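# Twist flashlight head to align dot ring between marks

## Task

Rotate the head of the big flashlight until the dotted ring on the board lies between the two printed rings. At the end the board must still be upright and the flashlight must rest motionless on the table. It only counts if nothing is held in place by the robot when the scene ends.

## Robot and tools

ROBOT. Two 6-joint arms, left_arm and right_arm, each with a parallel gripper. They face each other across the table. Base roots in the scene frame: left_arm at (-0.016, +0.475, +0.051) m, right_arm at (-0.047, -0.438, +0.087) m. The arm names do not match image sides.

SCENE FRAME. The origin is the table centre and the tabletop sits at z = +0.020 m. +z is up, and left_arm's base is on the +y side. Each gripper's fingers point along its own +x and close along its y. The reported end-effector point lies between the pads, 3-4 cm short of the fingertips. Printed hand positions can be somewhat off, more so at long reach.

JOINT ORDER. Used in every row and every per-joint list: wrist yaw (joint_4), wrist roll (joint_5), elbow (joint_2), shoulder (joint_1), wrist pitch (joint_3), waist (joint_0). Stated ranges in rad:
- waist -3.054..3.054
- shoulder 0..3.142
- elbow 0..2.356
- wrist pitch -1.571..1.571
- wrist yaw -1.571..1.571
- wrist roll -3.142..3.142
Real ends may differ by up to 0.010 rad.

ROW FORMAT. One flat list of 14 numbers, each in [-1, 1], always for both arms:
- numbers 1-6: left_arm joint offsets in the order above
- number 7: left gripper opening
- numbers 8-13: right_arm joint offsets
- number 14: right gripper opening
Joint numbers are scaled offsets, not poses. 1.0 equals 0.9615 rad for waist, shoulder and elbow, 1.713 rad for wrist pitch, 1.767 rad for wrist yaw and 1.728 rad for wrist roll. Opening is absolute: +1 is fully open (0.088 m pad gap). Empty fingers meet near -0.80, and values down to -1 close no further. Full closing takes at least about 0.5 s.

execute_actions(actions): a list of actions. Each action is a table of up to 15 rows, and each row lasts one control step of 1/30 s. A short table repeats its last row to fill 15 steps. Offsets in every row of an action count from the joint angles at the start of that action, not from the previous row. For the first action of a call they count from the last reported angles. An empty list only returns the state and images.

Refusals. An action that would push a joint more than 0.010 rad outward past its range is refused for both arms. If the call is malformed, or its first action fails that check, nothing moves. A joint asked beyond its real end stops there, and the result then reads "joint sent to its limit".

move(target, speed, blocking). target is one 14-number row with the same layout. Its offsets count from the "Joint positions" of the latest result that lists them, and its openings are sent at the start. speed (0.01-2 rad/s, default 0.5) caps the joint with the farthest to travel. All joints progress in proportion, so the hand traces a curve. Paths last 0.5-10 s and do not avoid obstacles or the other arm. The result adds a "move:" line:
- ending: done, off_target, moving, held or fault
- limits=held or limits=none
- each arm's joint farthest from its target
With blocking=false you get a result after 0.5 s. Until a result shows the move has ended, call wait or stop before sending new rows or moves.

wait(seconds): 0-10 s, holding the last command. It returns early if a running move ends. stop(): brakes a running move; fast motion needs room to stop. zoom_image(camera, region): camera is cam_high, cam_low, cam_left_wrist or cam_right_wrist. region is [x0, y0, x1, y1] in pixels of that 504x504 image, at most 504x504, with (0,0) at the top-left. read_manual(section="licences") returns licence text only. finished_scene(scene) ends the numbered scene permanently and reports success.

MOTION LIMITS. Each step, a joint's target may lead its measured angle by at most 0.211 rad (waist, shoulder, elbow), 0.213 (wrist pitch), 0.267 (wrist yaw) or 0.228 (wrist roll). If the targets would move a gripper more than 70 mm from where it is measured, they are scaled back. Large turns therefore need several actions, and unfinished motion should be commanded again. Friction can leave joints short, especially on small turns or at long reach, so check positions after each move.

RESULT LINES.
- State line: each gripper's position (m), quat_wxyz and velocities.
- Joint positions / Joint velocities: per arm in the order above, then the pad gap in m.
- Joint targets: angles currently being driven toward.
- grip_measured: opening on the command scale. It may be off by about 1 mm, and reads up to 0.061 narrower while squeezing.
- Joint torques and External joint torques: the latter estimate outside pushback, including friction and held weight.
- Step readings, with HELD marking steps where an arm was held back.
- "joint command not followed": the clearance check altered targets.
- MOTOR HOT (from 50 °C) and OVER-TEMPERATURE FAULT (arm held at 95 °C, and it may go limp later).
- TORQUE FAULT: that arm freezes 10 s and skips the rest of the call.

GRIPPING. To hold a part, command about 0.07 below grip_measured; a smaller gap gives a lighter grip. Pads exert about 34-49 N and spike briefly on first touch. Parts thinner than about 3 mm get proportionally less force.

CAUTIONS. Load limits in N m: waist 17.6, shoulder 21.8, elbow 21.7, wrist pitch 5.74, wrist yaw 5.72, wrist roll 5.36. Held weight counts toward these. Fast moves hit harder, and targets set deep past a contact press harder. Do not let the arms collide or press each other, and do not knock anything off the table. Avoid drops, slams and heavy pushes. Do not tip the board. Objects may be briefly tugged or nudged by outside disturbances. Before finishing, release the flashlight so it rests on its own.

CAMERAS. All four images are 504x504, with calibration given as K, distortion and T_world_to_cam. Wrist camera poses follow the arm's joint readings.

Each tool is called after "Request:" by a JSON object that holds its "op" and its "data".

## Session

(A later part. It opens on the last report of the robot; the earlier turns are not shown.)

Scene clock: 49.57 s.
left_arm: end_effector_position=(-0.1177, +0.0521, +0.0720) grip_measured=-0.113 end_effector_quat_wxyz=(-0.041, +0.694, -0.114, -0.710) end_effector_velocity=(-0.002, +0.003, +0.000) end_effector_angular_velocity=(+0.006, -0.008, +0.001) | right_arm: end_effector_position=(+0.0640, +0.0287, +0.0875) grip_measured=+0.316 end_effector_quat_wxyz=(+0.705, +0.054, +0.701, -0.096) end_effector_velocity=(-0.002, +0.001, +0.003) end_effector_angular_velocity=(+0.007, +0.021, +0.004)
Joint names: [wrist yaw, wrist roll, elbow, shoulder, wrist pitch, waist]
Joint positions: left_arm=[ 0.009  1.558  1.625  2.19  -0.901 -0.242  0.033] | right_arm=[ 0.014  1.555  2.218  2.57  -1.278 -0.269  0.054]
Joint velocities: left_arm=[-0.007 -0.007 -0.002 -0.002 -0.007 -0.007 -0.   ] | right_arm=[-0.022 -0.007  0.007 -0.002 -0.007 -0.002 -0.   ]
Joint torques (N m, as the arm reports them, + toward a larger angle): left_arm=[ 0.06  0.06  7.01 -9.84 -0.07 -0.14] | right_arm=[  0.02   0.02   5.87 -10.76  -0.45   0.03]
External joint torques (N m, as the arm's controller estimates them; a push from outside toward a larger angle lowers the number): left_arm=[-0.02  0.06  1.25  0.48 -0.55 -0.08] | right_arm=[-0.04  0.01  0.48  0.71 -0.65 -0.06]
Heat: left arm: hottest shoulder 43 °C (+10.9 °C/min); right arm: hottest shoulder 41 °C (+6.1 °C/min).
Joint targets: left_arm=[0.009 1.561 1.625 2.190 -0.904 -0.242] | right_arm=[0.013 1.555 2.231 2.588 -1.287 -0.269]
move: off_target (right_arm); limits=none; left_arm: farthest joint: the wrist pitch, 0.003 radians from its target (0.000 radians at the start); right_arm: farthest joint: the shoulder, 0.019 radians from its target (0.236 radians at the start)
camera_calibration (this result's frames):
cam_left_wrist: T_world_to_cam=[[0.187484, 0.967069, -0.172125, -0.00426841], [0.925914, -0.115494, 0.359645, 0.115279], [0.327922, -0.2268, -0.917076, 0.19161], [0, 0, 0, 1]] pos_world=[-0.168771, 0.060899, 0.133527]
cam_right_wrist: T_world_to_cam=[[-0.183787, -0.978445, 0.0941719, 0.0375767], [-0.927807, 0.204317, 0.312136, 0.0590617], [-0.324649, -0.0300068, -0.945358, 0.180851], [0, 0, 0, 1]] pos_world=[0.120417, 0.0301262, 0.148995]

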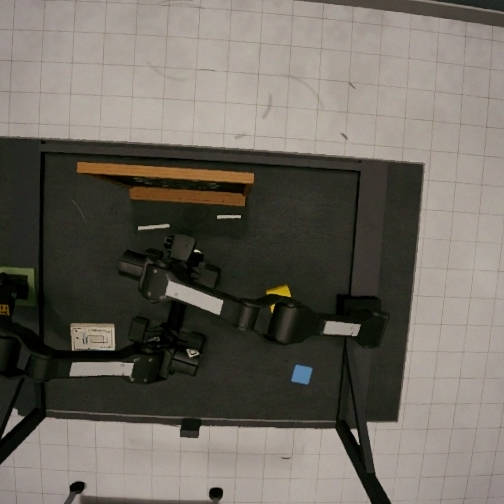

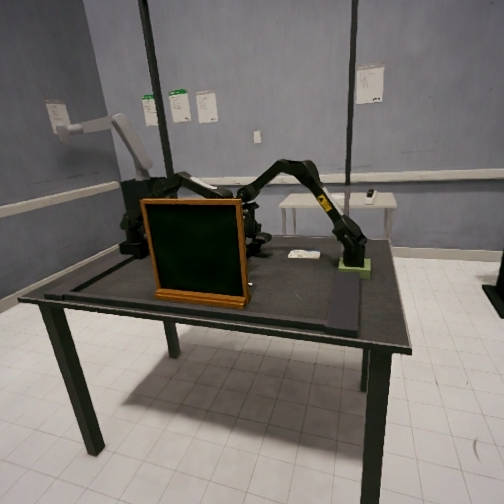

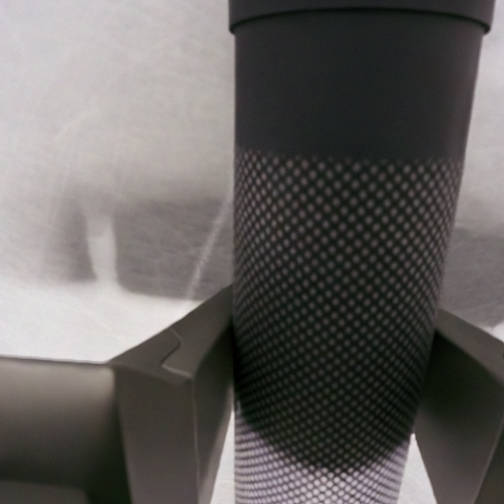

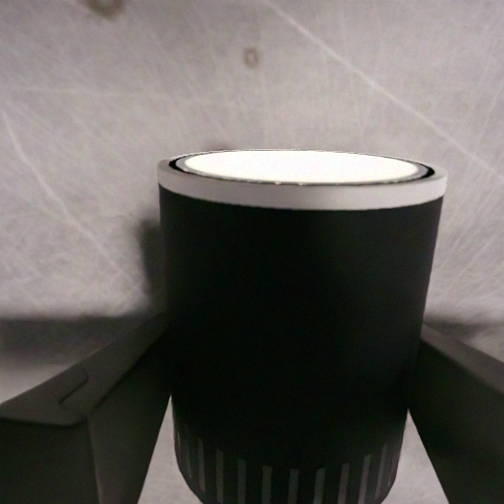

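Request:
{"op": "move", "data": {"target": [0,0,0,0,0,0,-0.3, 0,0,-0.44,-0.235,0.22,0,0.2], "speed": 0.7}}

Request:
{"op": "move", "data": {"target": [0,0,0,0,0,0,-0.3, 0,0,-0.725,-0.315,0.515,0,0.2], "speed": 0.7}}

Request:
{"op": "zoom_image", "data": {"camera": "cam_high", "region": [130, 165, 230, 205]}}

Request:
{"op": "execute_actions", "data": {"actions": [[[0,0,0,0,0,0,-0.3,0,0,0,0,0,0,1]]]}}

Request:
{"op": "move", "data": {"target": [0,0,0,0,0,0,-0.3, 0,0,0.71,0.32,-0.515,0,1], "speed": 0.9}}

Request:
{"op": "move", "data": {"target": [0,0,0,0,0,0,-0.3, 0,0,0.44,0.24,-0.22,0,1], "speed": 0.9}}

Scene clock: 59.50 s.
left_arm: end_effector_position=(-0.1177, +0.0523, +0.0720) grip_measured=-0.113 end_effector_quat_wxyz=(-0.041, +0.694, -0.114, -0.710) end_effector_velocity=(+0.001, +0.005, -0.000) end_effector_angular_velocity=(+0.017, -0.024, +0.017) | right_arm: end_effector_position=(+0.0627, +0.0232, +0.0854) grip_measured=+0.316 end_effector_quat_wxyz=(+0.712, +0.118, +0.692, -0.033) end_effector_velocity=(-0.003, -0.002, +0.000) end_effector_angular_velocity=(-0.002, +0.024, -0.007)
Joint names: [wrist yaw, wrist roll, elbow, shoulder, wrist pitch, waist]
Joint positions: left_arm=[ 0.009  1.558  1.625  2.19  -0.902 -0.242  0.033] | right_arm=[ 0.014  1.555  1.812  2.356 -0.904 -0.269  0.054]
Joint velocities: left_arm=[-0.022 -0.022 -0.002 -0.002 -0.022 -0.007 -0.   ] | right_arm=[-0.022  0.007 -0.002 -0.002 -0.007 -0.002  0.   ]
Joint torques (N m, as the arm reports them, + toward a larger angle): left_arm=[  0.03   0.03   6.86 -10.03   0.24   0.05] | right_arm=[  0.05   0.01   2.87 -13.55   0.81   0.02]
External joint torques (N m, as the arm's controller estimates them; a push from outside toward a larger angle lowers the number): left_arm=[-0.04  0.03  1.15  0.21 -0.22  0.1 ] | right_arm=[-0.01  0.01 -2.58 -3.02  0.32  0.03]
Heat: left arm: hottest shoulder 45 °C (+11.1 °C/min); right arm: hottest shoulder 43 °C (+7.1 °C/min).
Joint targets: left_arm=[0.009 1.558 1.625 2.190 -0.901 -0.242] | right_arm=[0.014 1.555 1.795 2.344 -0.901 -0.269]
move: off_target (right_arm); limits=none; left_arm: farthest joint: the wrist pitch, 0.001 radians from its target (0.000 radians at the start); right_arm: farthest joint: the elbow, 0.018 radians from its target (0.424 radians at the start)
camera_calibration (this result's frames):
cam_left_wrist: T_world_to_cam=[[0.187141, 0.96727, -0.171369, -0.00453966], [0.925908, -0.115414, 0.359686, 0.115261], [0.328135, -0.225984, -0.917202, 0.191609], [0, 0, 0, 1]] pos_world=[-0.168745, 0.0609943, 0.133509]
cam_right_wrist: T_world_to_cam=[[-0.183927, -0.979049, -0.0873713, 0.047616], [-0.940583, 0.149493, 0.304886, 0.062345], [-0.285437, 0.138257, -0.948373, 0.172167], [0, 0, 0, 1]] pos_world=[0.116541, 0.013495, 0.14843]

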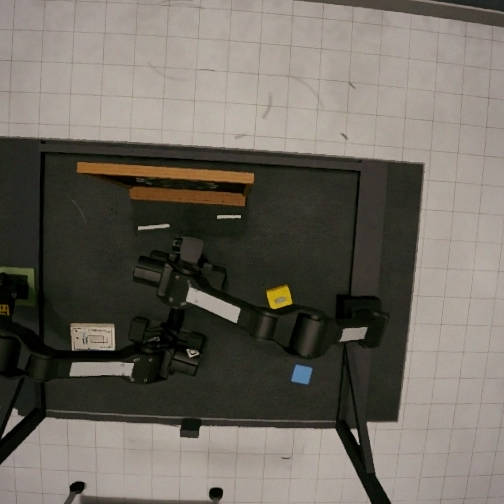

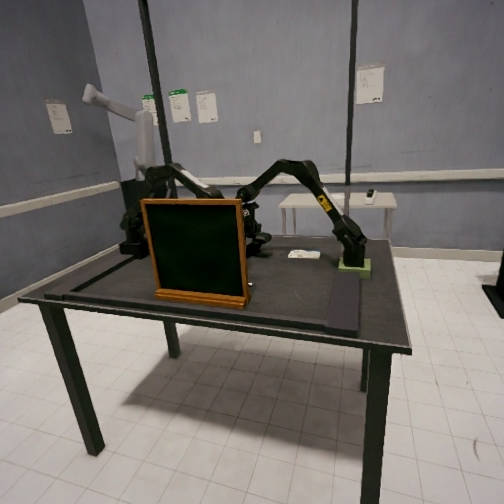

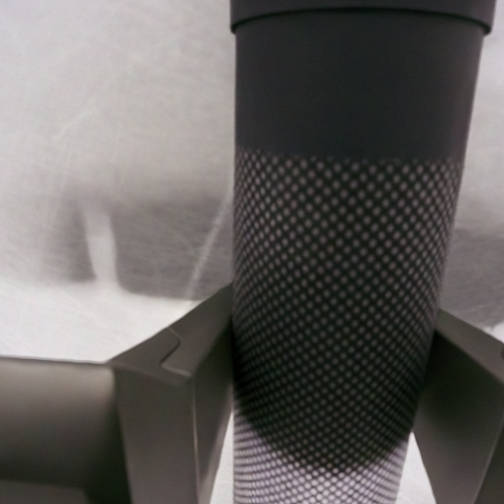

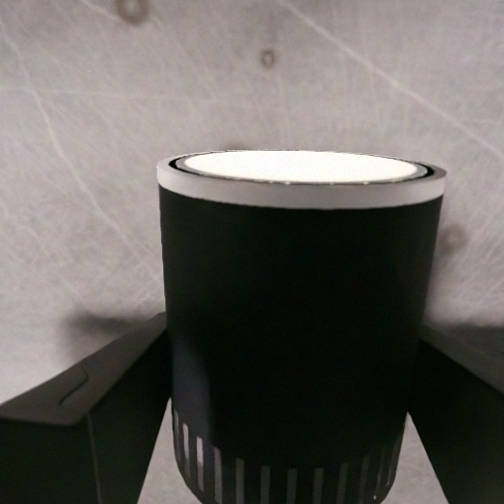

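Scene clock: 61.47 s.
left_arm: end_effector_position=(-0.1176, +0.0546, +0.0718) grip_measured=-0.113 end_effector_quat_wxyz=(-0.046, +0.694, -0.111, -0.709) end_effector_velocity=(+0.001, +0.005, -0.000) end_effector_angular_velocity=(+0.020, -0.012, +0.006) | right_arm: end_effector_position=(+0.0602, +0.0137, +0.0807) grip_measured=+0.316 end_effector_quat_wxyz=(+0.700, +0.283, +0.641, +0.137) end_effector_velocity=(+0.001, -0.007, -0.004) end_effector_angular_velocity=(-0.026, +0.004, -0.013)
Joint names: [wrist yaw, wrist roll, elbow, shoulder, wrist pitch, waist]
Joint positions: left_arm=[ 0.01   1.56   1.625  2.19  -0.912 -0.243  0.033] | right_arm=[ 0.012  1.555  1.131  2.071 -0.022 -0.269  0.054]
Joint velocities: left_arm=[-0.007 -0.007 -0.002 -0.002 -0.022 -0.002 -0.   ] | right_arm=[ 0.007  0.007 -0.007 -0.002 -0.022 -0.002  0.   ]
Joint torques (N m, as the arm reports them, + toward a larger angle): left_arm=[ 0.04 -0.07  6.89 -9.98  0.93 -0.13] | right_arm=[  0.08   0.01   2.74 -12.16   1.35   0.02]
External joint torques (N m, as the arm's controller estimates them; a push from outside toward a larger angle lowers the number): left_arm=[-0.02 -0.06  1.14  0.34  0.48 -0.19] | right_arm=[ 0.03  0.04 -2.47 -3.48  0.15  0.03]
Heat: left arm: hottest shoulder 45 °C (+11.3 °C/min); right arm: hottest shoulder 43 °C (+7.2 °C/min).
Joint targets: left_arm=[0.009 1.558 1.625 2.190 -0.902 -0.242] | right_arm=[0.014 1.556 1.115 2.053 -0.022 -0.269]
move: off_target (right_arm); limits=none; left_arm: farthest joint: the wrist pitch, 0.010 radians from its target (0.000 radians at the start); right_arm: farthest joint: the shoulder, 0.018 radians from its target (0.302 radians at the start)
camera_calibration (this result's frames):
cam_left_wrist: T_world_to_cam=[[0.190839, 0.968291, -0.161226, -0.00714746], [0.924811, -0.122288, 0.360238, 0.115733], [0.329099, -0.217851, -0.918823, 0.191679], [0, 0, 0, 1]] pos_world=[-0.168748, 0.062831, 0.133275]
cam_right_wrist: T_world_to_cam=[[-0.147733, -0.827392, -0.541846, 0.069908], [-0.970867, 0.0168159, 0.239026, 0.0718041], [-0.188657, 0.561373, -0.805772, 0.145153], [0, 0, 0, 1]] pos_world=[0.107424, -0.0248509, 0.137676]

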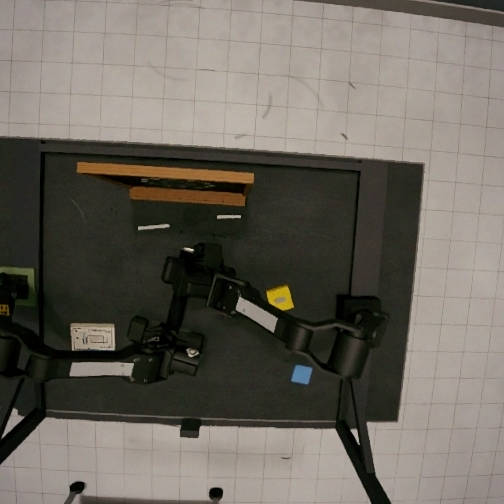

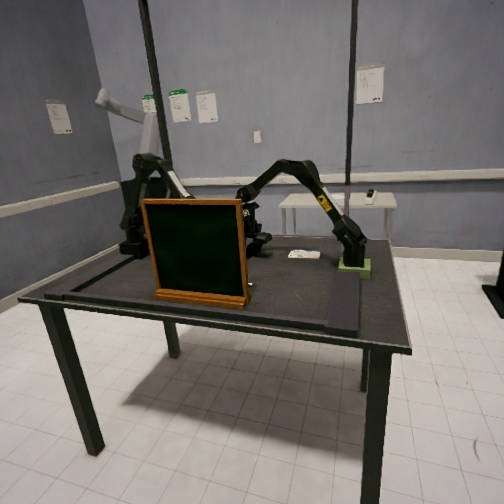

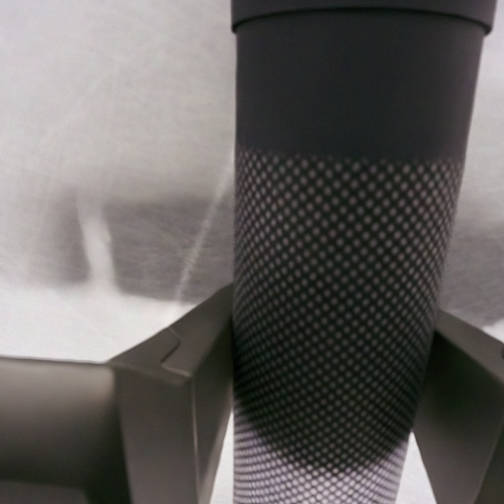

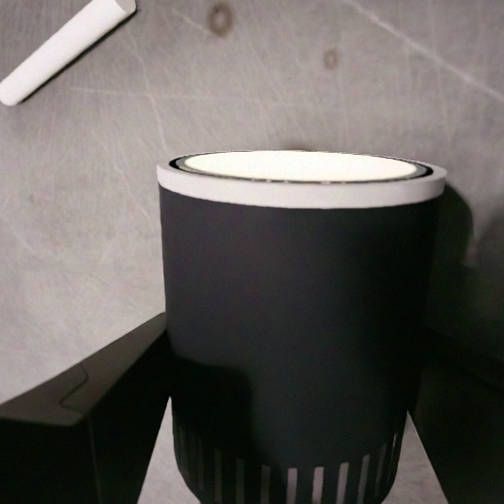

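Region (130, 165, 230, 205) of cam_high's 504x504 image, scaled by 5.040, with more detail than that image has; it fills the top 202 rows of this view, and the rest is white.

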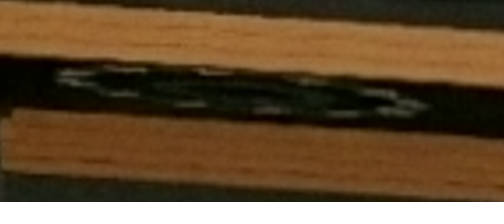

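Scene clock: 61.97 s.
left_arm: end_effector_position=(-0.1176, +0.0544, +0.0718) grip_measured=-0.113 end_effector_quat_wxyz=(-0.046, +0.694, -0.112, -0.709) end_effector_velocity=(+0.001, +0.004, -0.001) end_effector_angular_velocity=(+0.020, -0.012, +0.006) | right_arm: end_effector_position=(+0.0608, +0.0163, +0.0837) grip_measured=+0.984 end_effector_quat_wxyz=(+0.699, +0.287, +0.639, +0.142) end_effector_velocity=(+0.000, +0.001, +0.003) end_effector_angular_velocity=(+0.005, +0.009, -0.004)
Joint names: [wrist yaw, wrist roll, elbow, shoulder, wrist pitch, waist]
Joint positions: left_arm=[ 0.01   1.561  1.625  2.19  -0.911 -0.243  0.033] | right_arm=[ 0.011  1.555  1.135  2.069 -0.014 -0.269  0.087]
Joint velocities: left_arm=[-0.007 -0.007  0.002  0.002 -0.022 -0.002 -0.   ] | right_arm=[-0.007  0.007  0.007 -0.002 -0.007 -0.002  0.004]
Joint torques (N m, as the arm reports them, + toward a larger angle): left_arm=[ 0.08 -0.01  6.78 -9.98  0.14 -0.11] | right_arm=[ 0.03 -0.02  3.96 -9.65  0.82  0.02]
External joint torques (N m, as the arm's controller estimates them; a push from outside toward a larger angle lowers the number): left_arm=[ 0.01  0.    1.09  0.22 -0.31 -0.1 ] | right_arm=[-0.02  0.01 -1.28 -0.94 -0.4   0.02]
Heat: left arm: hottest shoulder 45 °C (+11.2 °C/min); right arm: hottest shoulder 43 °C (+7.1 °C/min).
Joint targets: left_arm=[0.010 1.560 1.625 2.190 -0.912 -0.243] | right_arm=[0.011 1.555 1.131 2.071 -0.022 -0.269]
Step readings (joint positions):
0: left_arm=[0.010 1.560 1.625 2.190 -0.912 -0.243] | right_arm=[0.012 1.555 1.131 2.071 -0.022 -0.269]
1: left_arm=[0.010 1.561 1.625 2.190 -0.912 -0.243] | right_arm=[0.011 1.555 1.131 2.071 -0.022 -0.269]
2: left_arm=[0.010 1.561 1.625 2.190 -0.911 -0.243] | right_arm=[0.011 1.555 1.131 2.071 -0.022 -0.269]
4: left_arm=[0.010 1.561 1.625 2.190 -0.911 -0.243] | right_arm=[0.011 1.555 1.132 2.071 -0.019 -0.269]
8: left_arm=[0.010 1.561 1.625 2.190 -0.911 -0.243] | right_arm=[0.011 1.555 1.133 2.069 -0.015 -0.269]
15: Joint positions above
camera_calibration (this result's frames):
cam_left_wrist: T_world_to_cam=[[0.19193, 0.967947, -0.161994, -0.00677937], [0.924697, -0.123061, 0.360265, 0.11577], [0.328782, -0.218941, -0.918677, 0.191683], [0, 0, 0, 1]] pos_world=[-0.168772, 0.0627759, 0.133289]
cam_right_wrist: T_world_to_cam=[[-0.146106, -0.820473, -0.5527, 0.0745207], [-0.971499, 0.0135807, 0.236655, 0.0718671], [-0.186663, 0.571525, -0.799072, 0.145365], [0, 0, 0, 1]] pos_world=[0.107841, -0.0229133, 0.140337]

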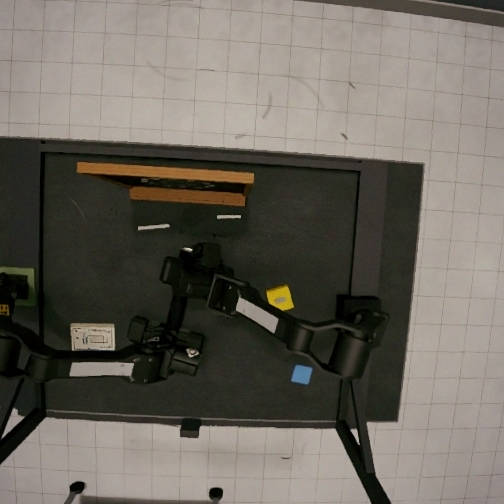

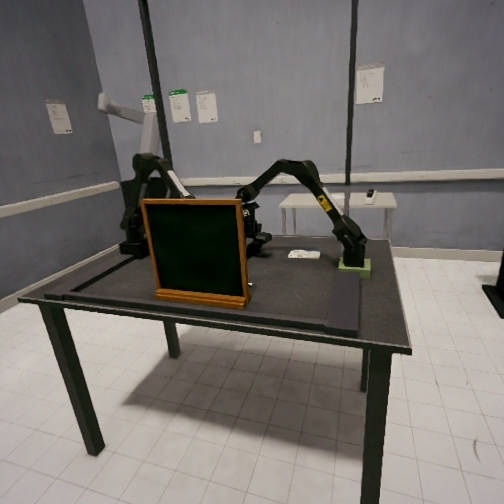

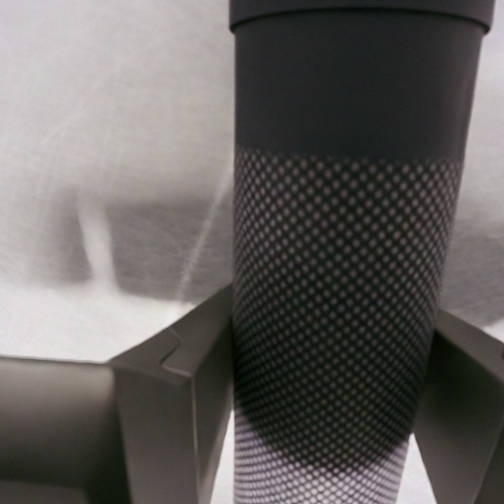

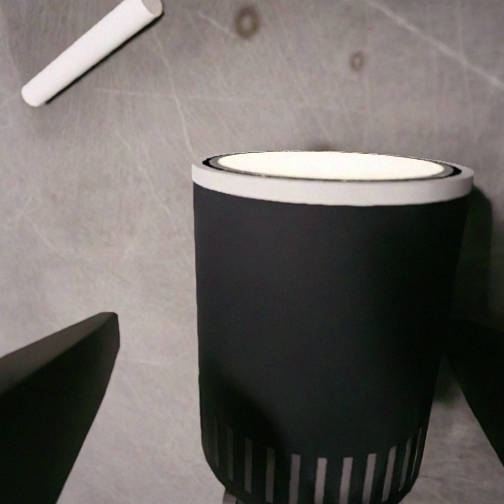

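Scene clock: 63.67 s.
left_arm: end_effector_position=(-0.1176, +0.0544, +0.0718) grip_measured=-0.113 end_effector_quat_wxyz=(-0.046, +0.694, -0.112, -0.709) end_effector_velocity=(+0.002, -0.002, +0.000) end_effector_angular_velocity=(-0.012, -0.019, +0.007) | right_arm: end_effector_position=(+0.0621, +0.0221, +0.0813) grip_measured=+0.993 end_effector_quat_wxyz=(+0.711, +0.117, +0.693, -0.034) end_effector_velocity=(-0.002, +0.001, +0.003) end_effector_angular_velocity=(+0.007, +0.020, +0.007)
Joint names: [wrist yaw, wrist roll, elbow, shoulder, wrist pitch, waist]
Joint positions: left_arm=[ 0.01   1.561  1.625  2.19  -0.911 -0.243  0.033] | right_arm=[ 0.011  1.555  1.803  2.359 -0.894 -0.269  0.088]
Joint velocities: left_arm=[-0.022 -0.007 -0.002 -0.002  0.007 -0.002 -0.   ] | right_arm=[-0.022 -0.007  0.007 -0.002 -0.007 -0.002  0.   ]
Joint torques (N m, as the arm reports them, + toward a larger angle): left_arm=[  0.07   0.01   6.72 -10.06   0.18  -0.1 ] | right_arm=[ 0.04  0.    6.24 -9.92  0.37  0.02]
External joint torques (N m, as the arm's controller estimates them; a push from outside toward a larger angle lowers the number): left_arm=[ 0.01  0.02  0.95  0.28 -0.29 -0.11] | right_arm=[-0.02  0.01  0.79  0.67 -0.12 -0.01]
Heat: left arm: hottest shoulder 45 °C (+11.1 °C/min); right arm: hottest shoulder 43 °C (+7.0 °C/min).
Joint targets: left_arm=[0.010 1.561 1.625 2.190 -0.911 -0.243] | right_arm=[0.011 1.555 1.818 2.376 -0.897 -0.269]
move: off_target (right_arm); limits=none; left_arm: farthest joint: the waist, 0.000 radians from its target (0.000 radians at the start); right_arm: farthest joint: the shoulder, 0.017 radians from its target (0.308 radians at the start)
camera_calibration (this result's frames):
cam_left_wrist: T_world_to_cam=[[0.19193, 0.967947, -0.161994, -0.00677937], [0.924697, -0.123061, 0.360265, 0.11577], [0.328782, -0.218941, -0.918677, 0.191683], [0, 0, 0, 1]] pos_world=[-0.168772, 0.0627759, 0.133289]
cam_right_wrist: T_world_to_cam=[[-0.183169, -0.979515, -0.0836595, 0.0457676], [-0.939823, 0.149508, 0.307215, 0.062957], [-0.288414, 0.134897, -0.947956, 0.168462], [0, 0, 0, 1]] pos_world=[0.116138, 0.0126924, 0.144182]

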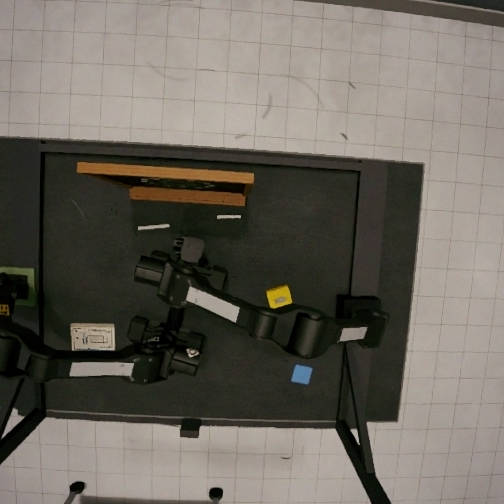

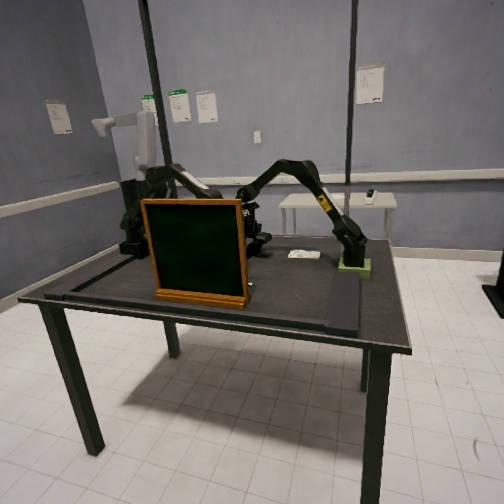

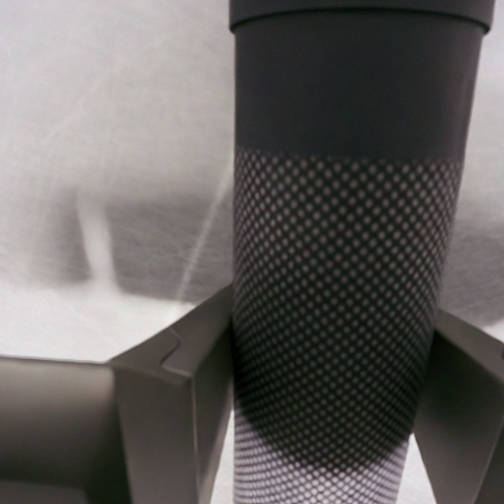

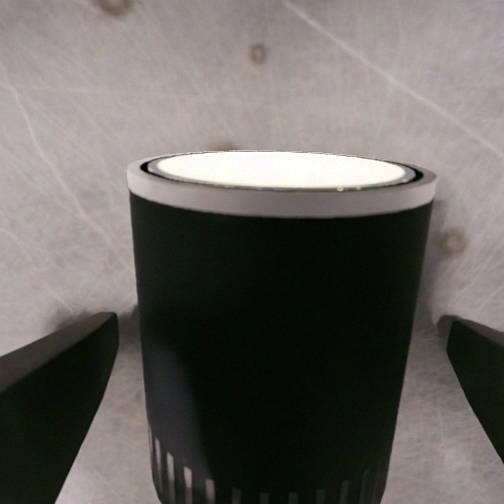

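Scene clock: 64.87 s.
left_arm: end_effector_position=(-0.1176, +0.0544, +0.0718) grip_measured=-0.113 end_effector_quat_wxyz=(-0.046, +0.694, -0.112, -0.709) end_effector_velocity=(+0.006, +0.007, -0.000) end_effector_angular_velocity=(+0.031, -0.029, +0.012) | right_arm: end_effector_position=(+0.0637, +0.0288, +0.0844) grip_measured=+0.993 end_effector_quat_wxyz=(+0.704, +0.054, +0.701, -0.096) end_effector_velocity=(-0.000, -0.002, -0.002) end_effector_angular_velocity=(-0.010, +0.010, +0.004)
Joint names: [wrist yaw, wrist roll, elbow, shoulder, wrist pitch, waist]
Joint positions: left_arm=[ 0.01   1.561  1.625  2.19  -0.911 -0.243  0.033] | right_arm=[ 0.011  1.555  2.211  2.572 -1.268 -0.269  0.088]
Joint velocities: left_arm=[-0.022 -0.007 -0.002 -0.002 -0.037  0.002  0.   ] | right_arm=[-0.007 -0.007 -0.002  0.002 -0.007 -0.002 -0.   ]
Joint torques (N m, as the arm reports them, + toward a larger angle): left_arm=[ 0.05  0.02  6.85 -9.9   0.21  0.06] | right_arm=[  0.04   0.01   6.04 -10.89   0.07   0.02]
External joint torques (N m, as the arm's controller estimates them; a push from outside toward a larger angle lowers the number): left_arm=[-0.01  0.03  1.1   0.42 -0.25 -0.02] | right_arm=[-0.03  0.01  0.7   0.54 -0.11  0.02]
Heat: left arm: hottest shoulder 46 °C (+12.0 °C/min); right arm: hottest shoulder 43 °C (+7.0 °C/min).
Joint targets: left_arm=[0.010 1.561 1.625 2.190 -0.911 -0.243] | right_arm=[0.011 1.555 2.226 2.590 -1.271 -0.269]
move: off_target (right_arm); limits=none; left_arm: farthest joint: the waist, 0.000 radians from its target (0.000 radians at the start); right_arm: farthest joint: the shoulder, 0.018 radians from its target (0.230 radians at the start)
camera_calibration (this result's frames):
cam_left_wrist: T_world_to_cam=[[0.19193, 0.967947, -0.161994, -0.00677937], [0.924697, -0.123061, 0.360265, 0.11577], [0.328782, -0.218941, -0.918677, 0.191683], [0, 0, 0, 1]] pos_world=[-0.168772, 0.0627759, 0.133289]
cam_right_wrist: T_world_to_cam=[[-0.18295, -0.978574, 0.0944594, 0.0378129], [-0.927197, 0.203688, 0.314353, 0.0595172], [-0.326858, -0.0300716, -0.944595, 0.177823], [0, 0, 0, 1]] pos_world=[0.120225, 0.0302272, 0.145689]

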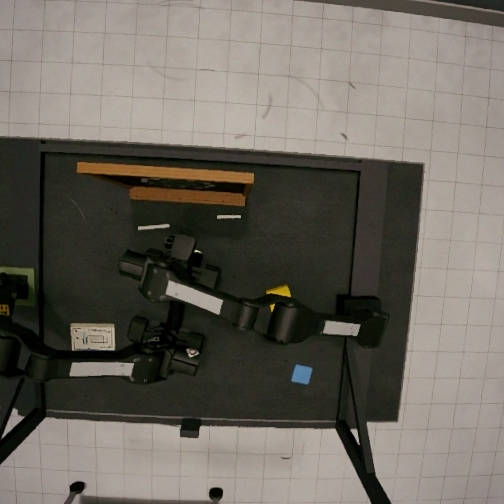

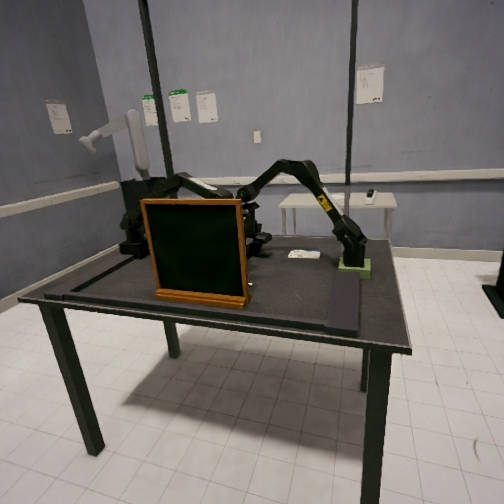

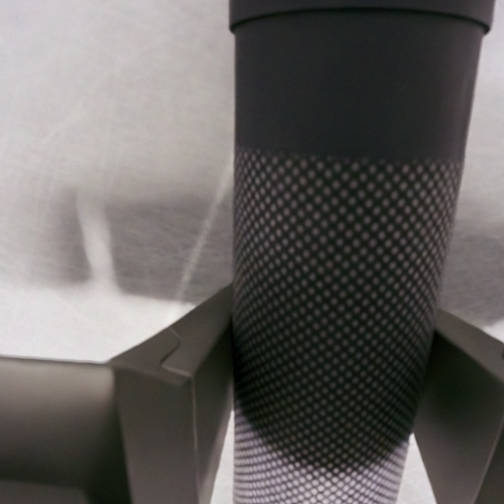

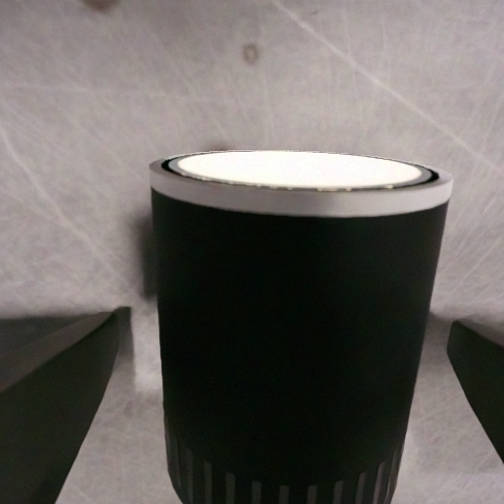

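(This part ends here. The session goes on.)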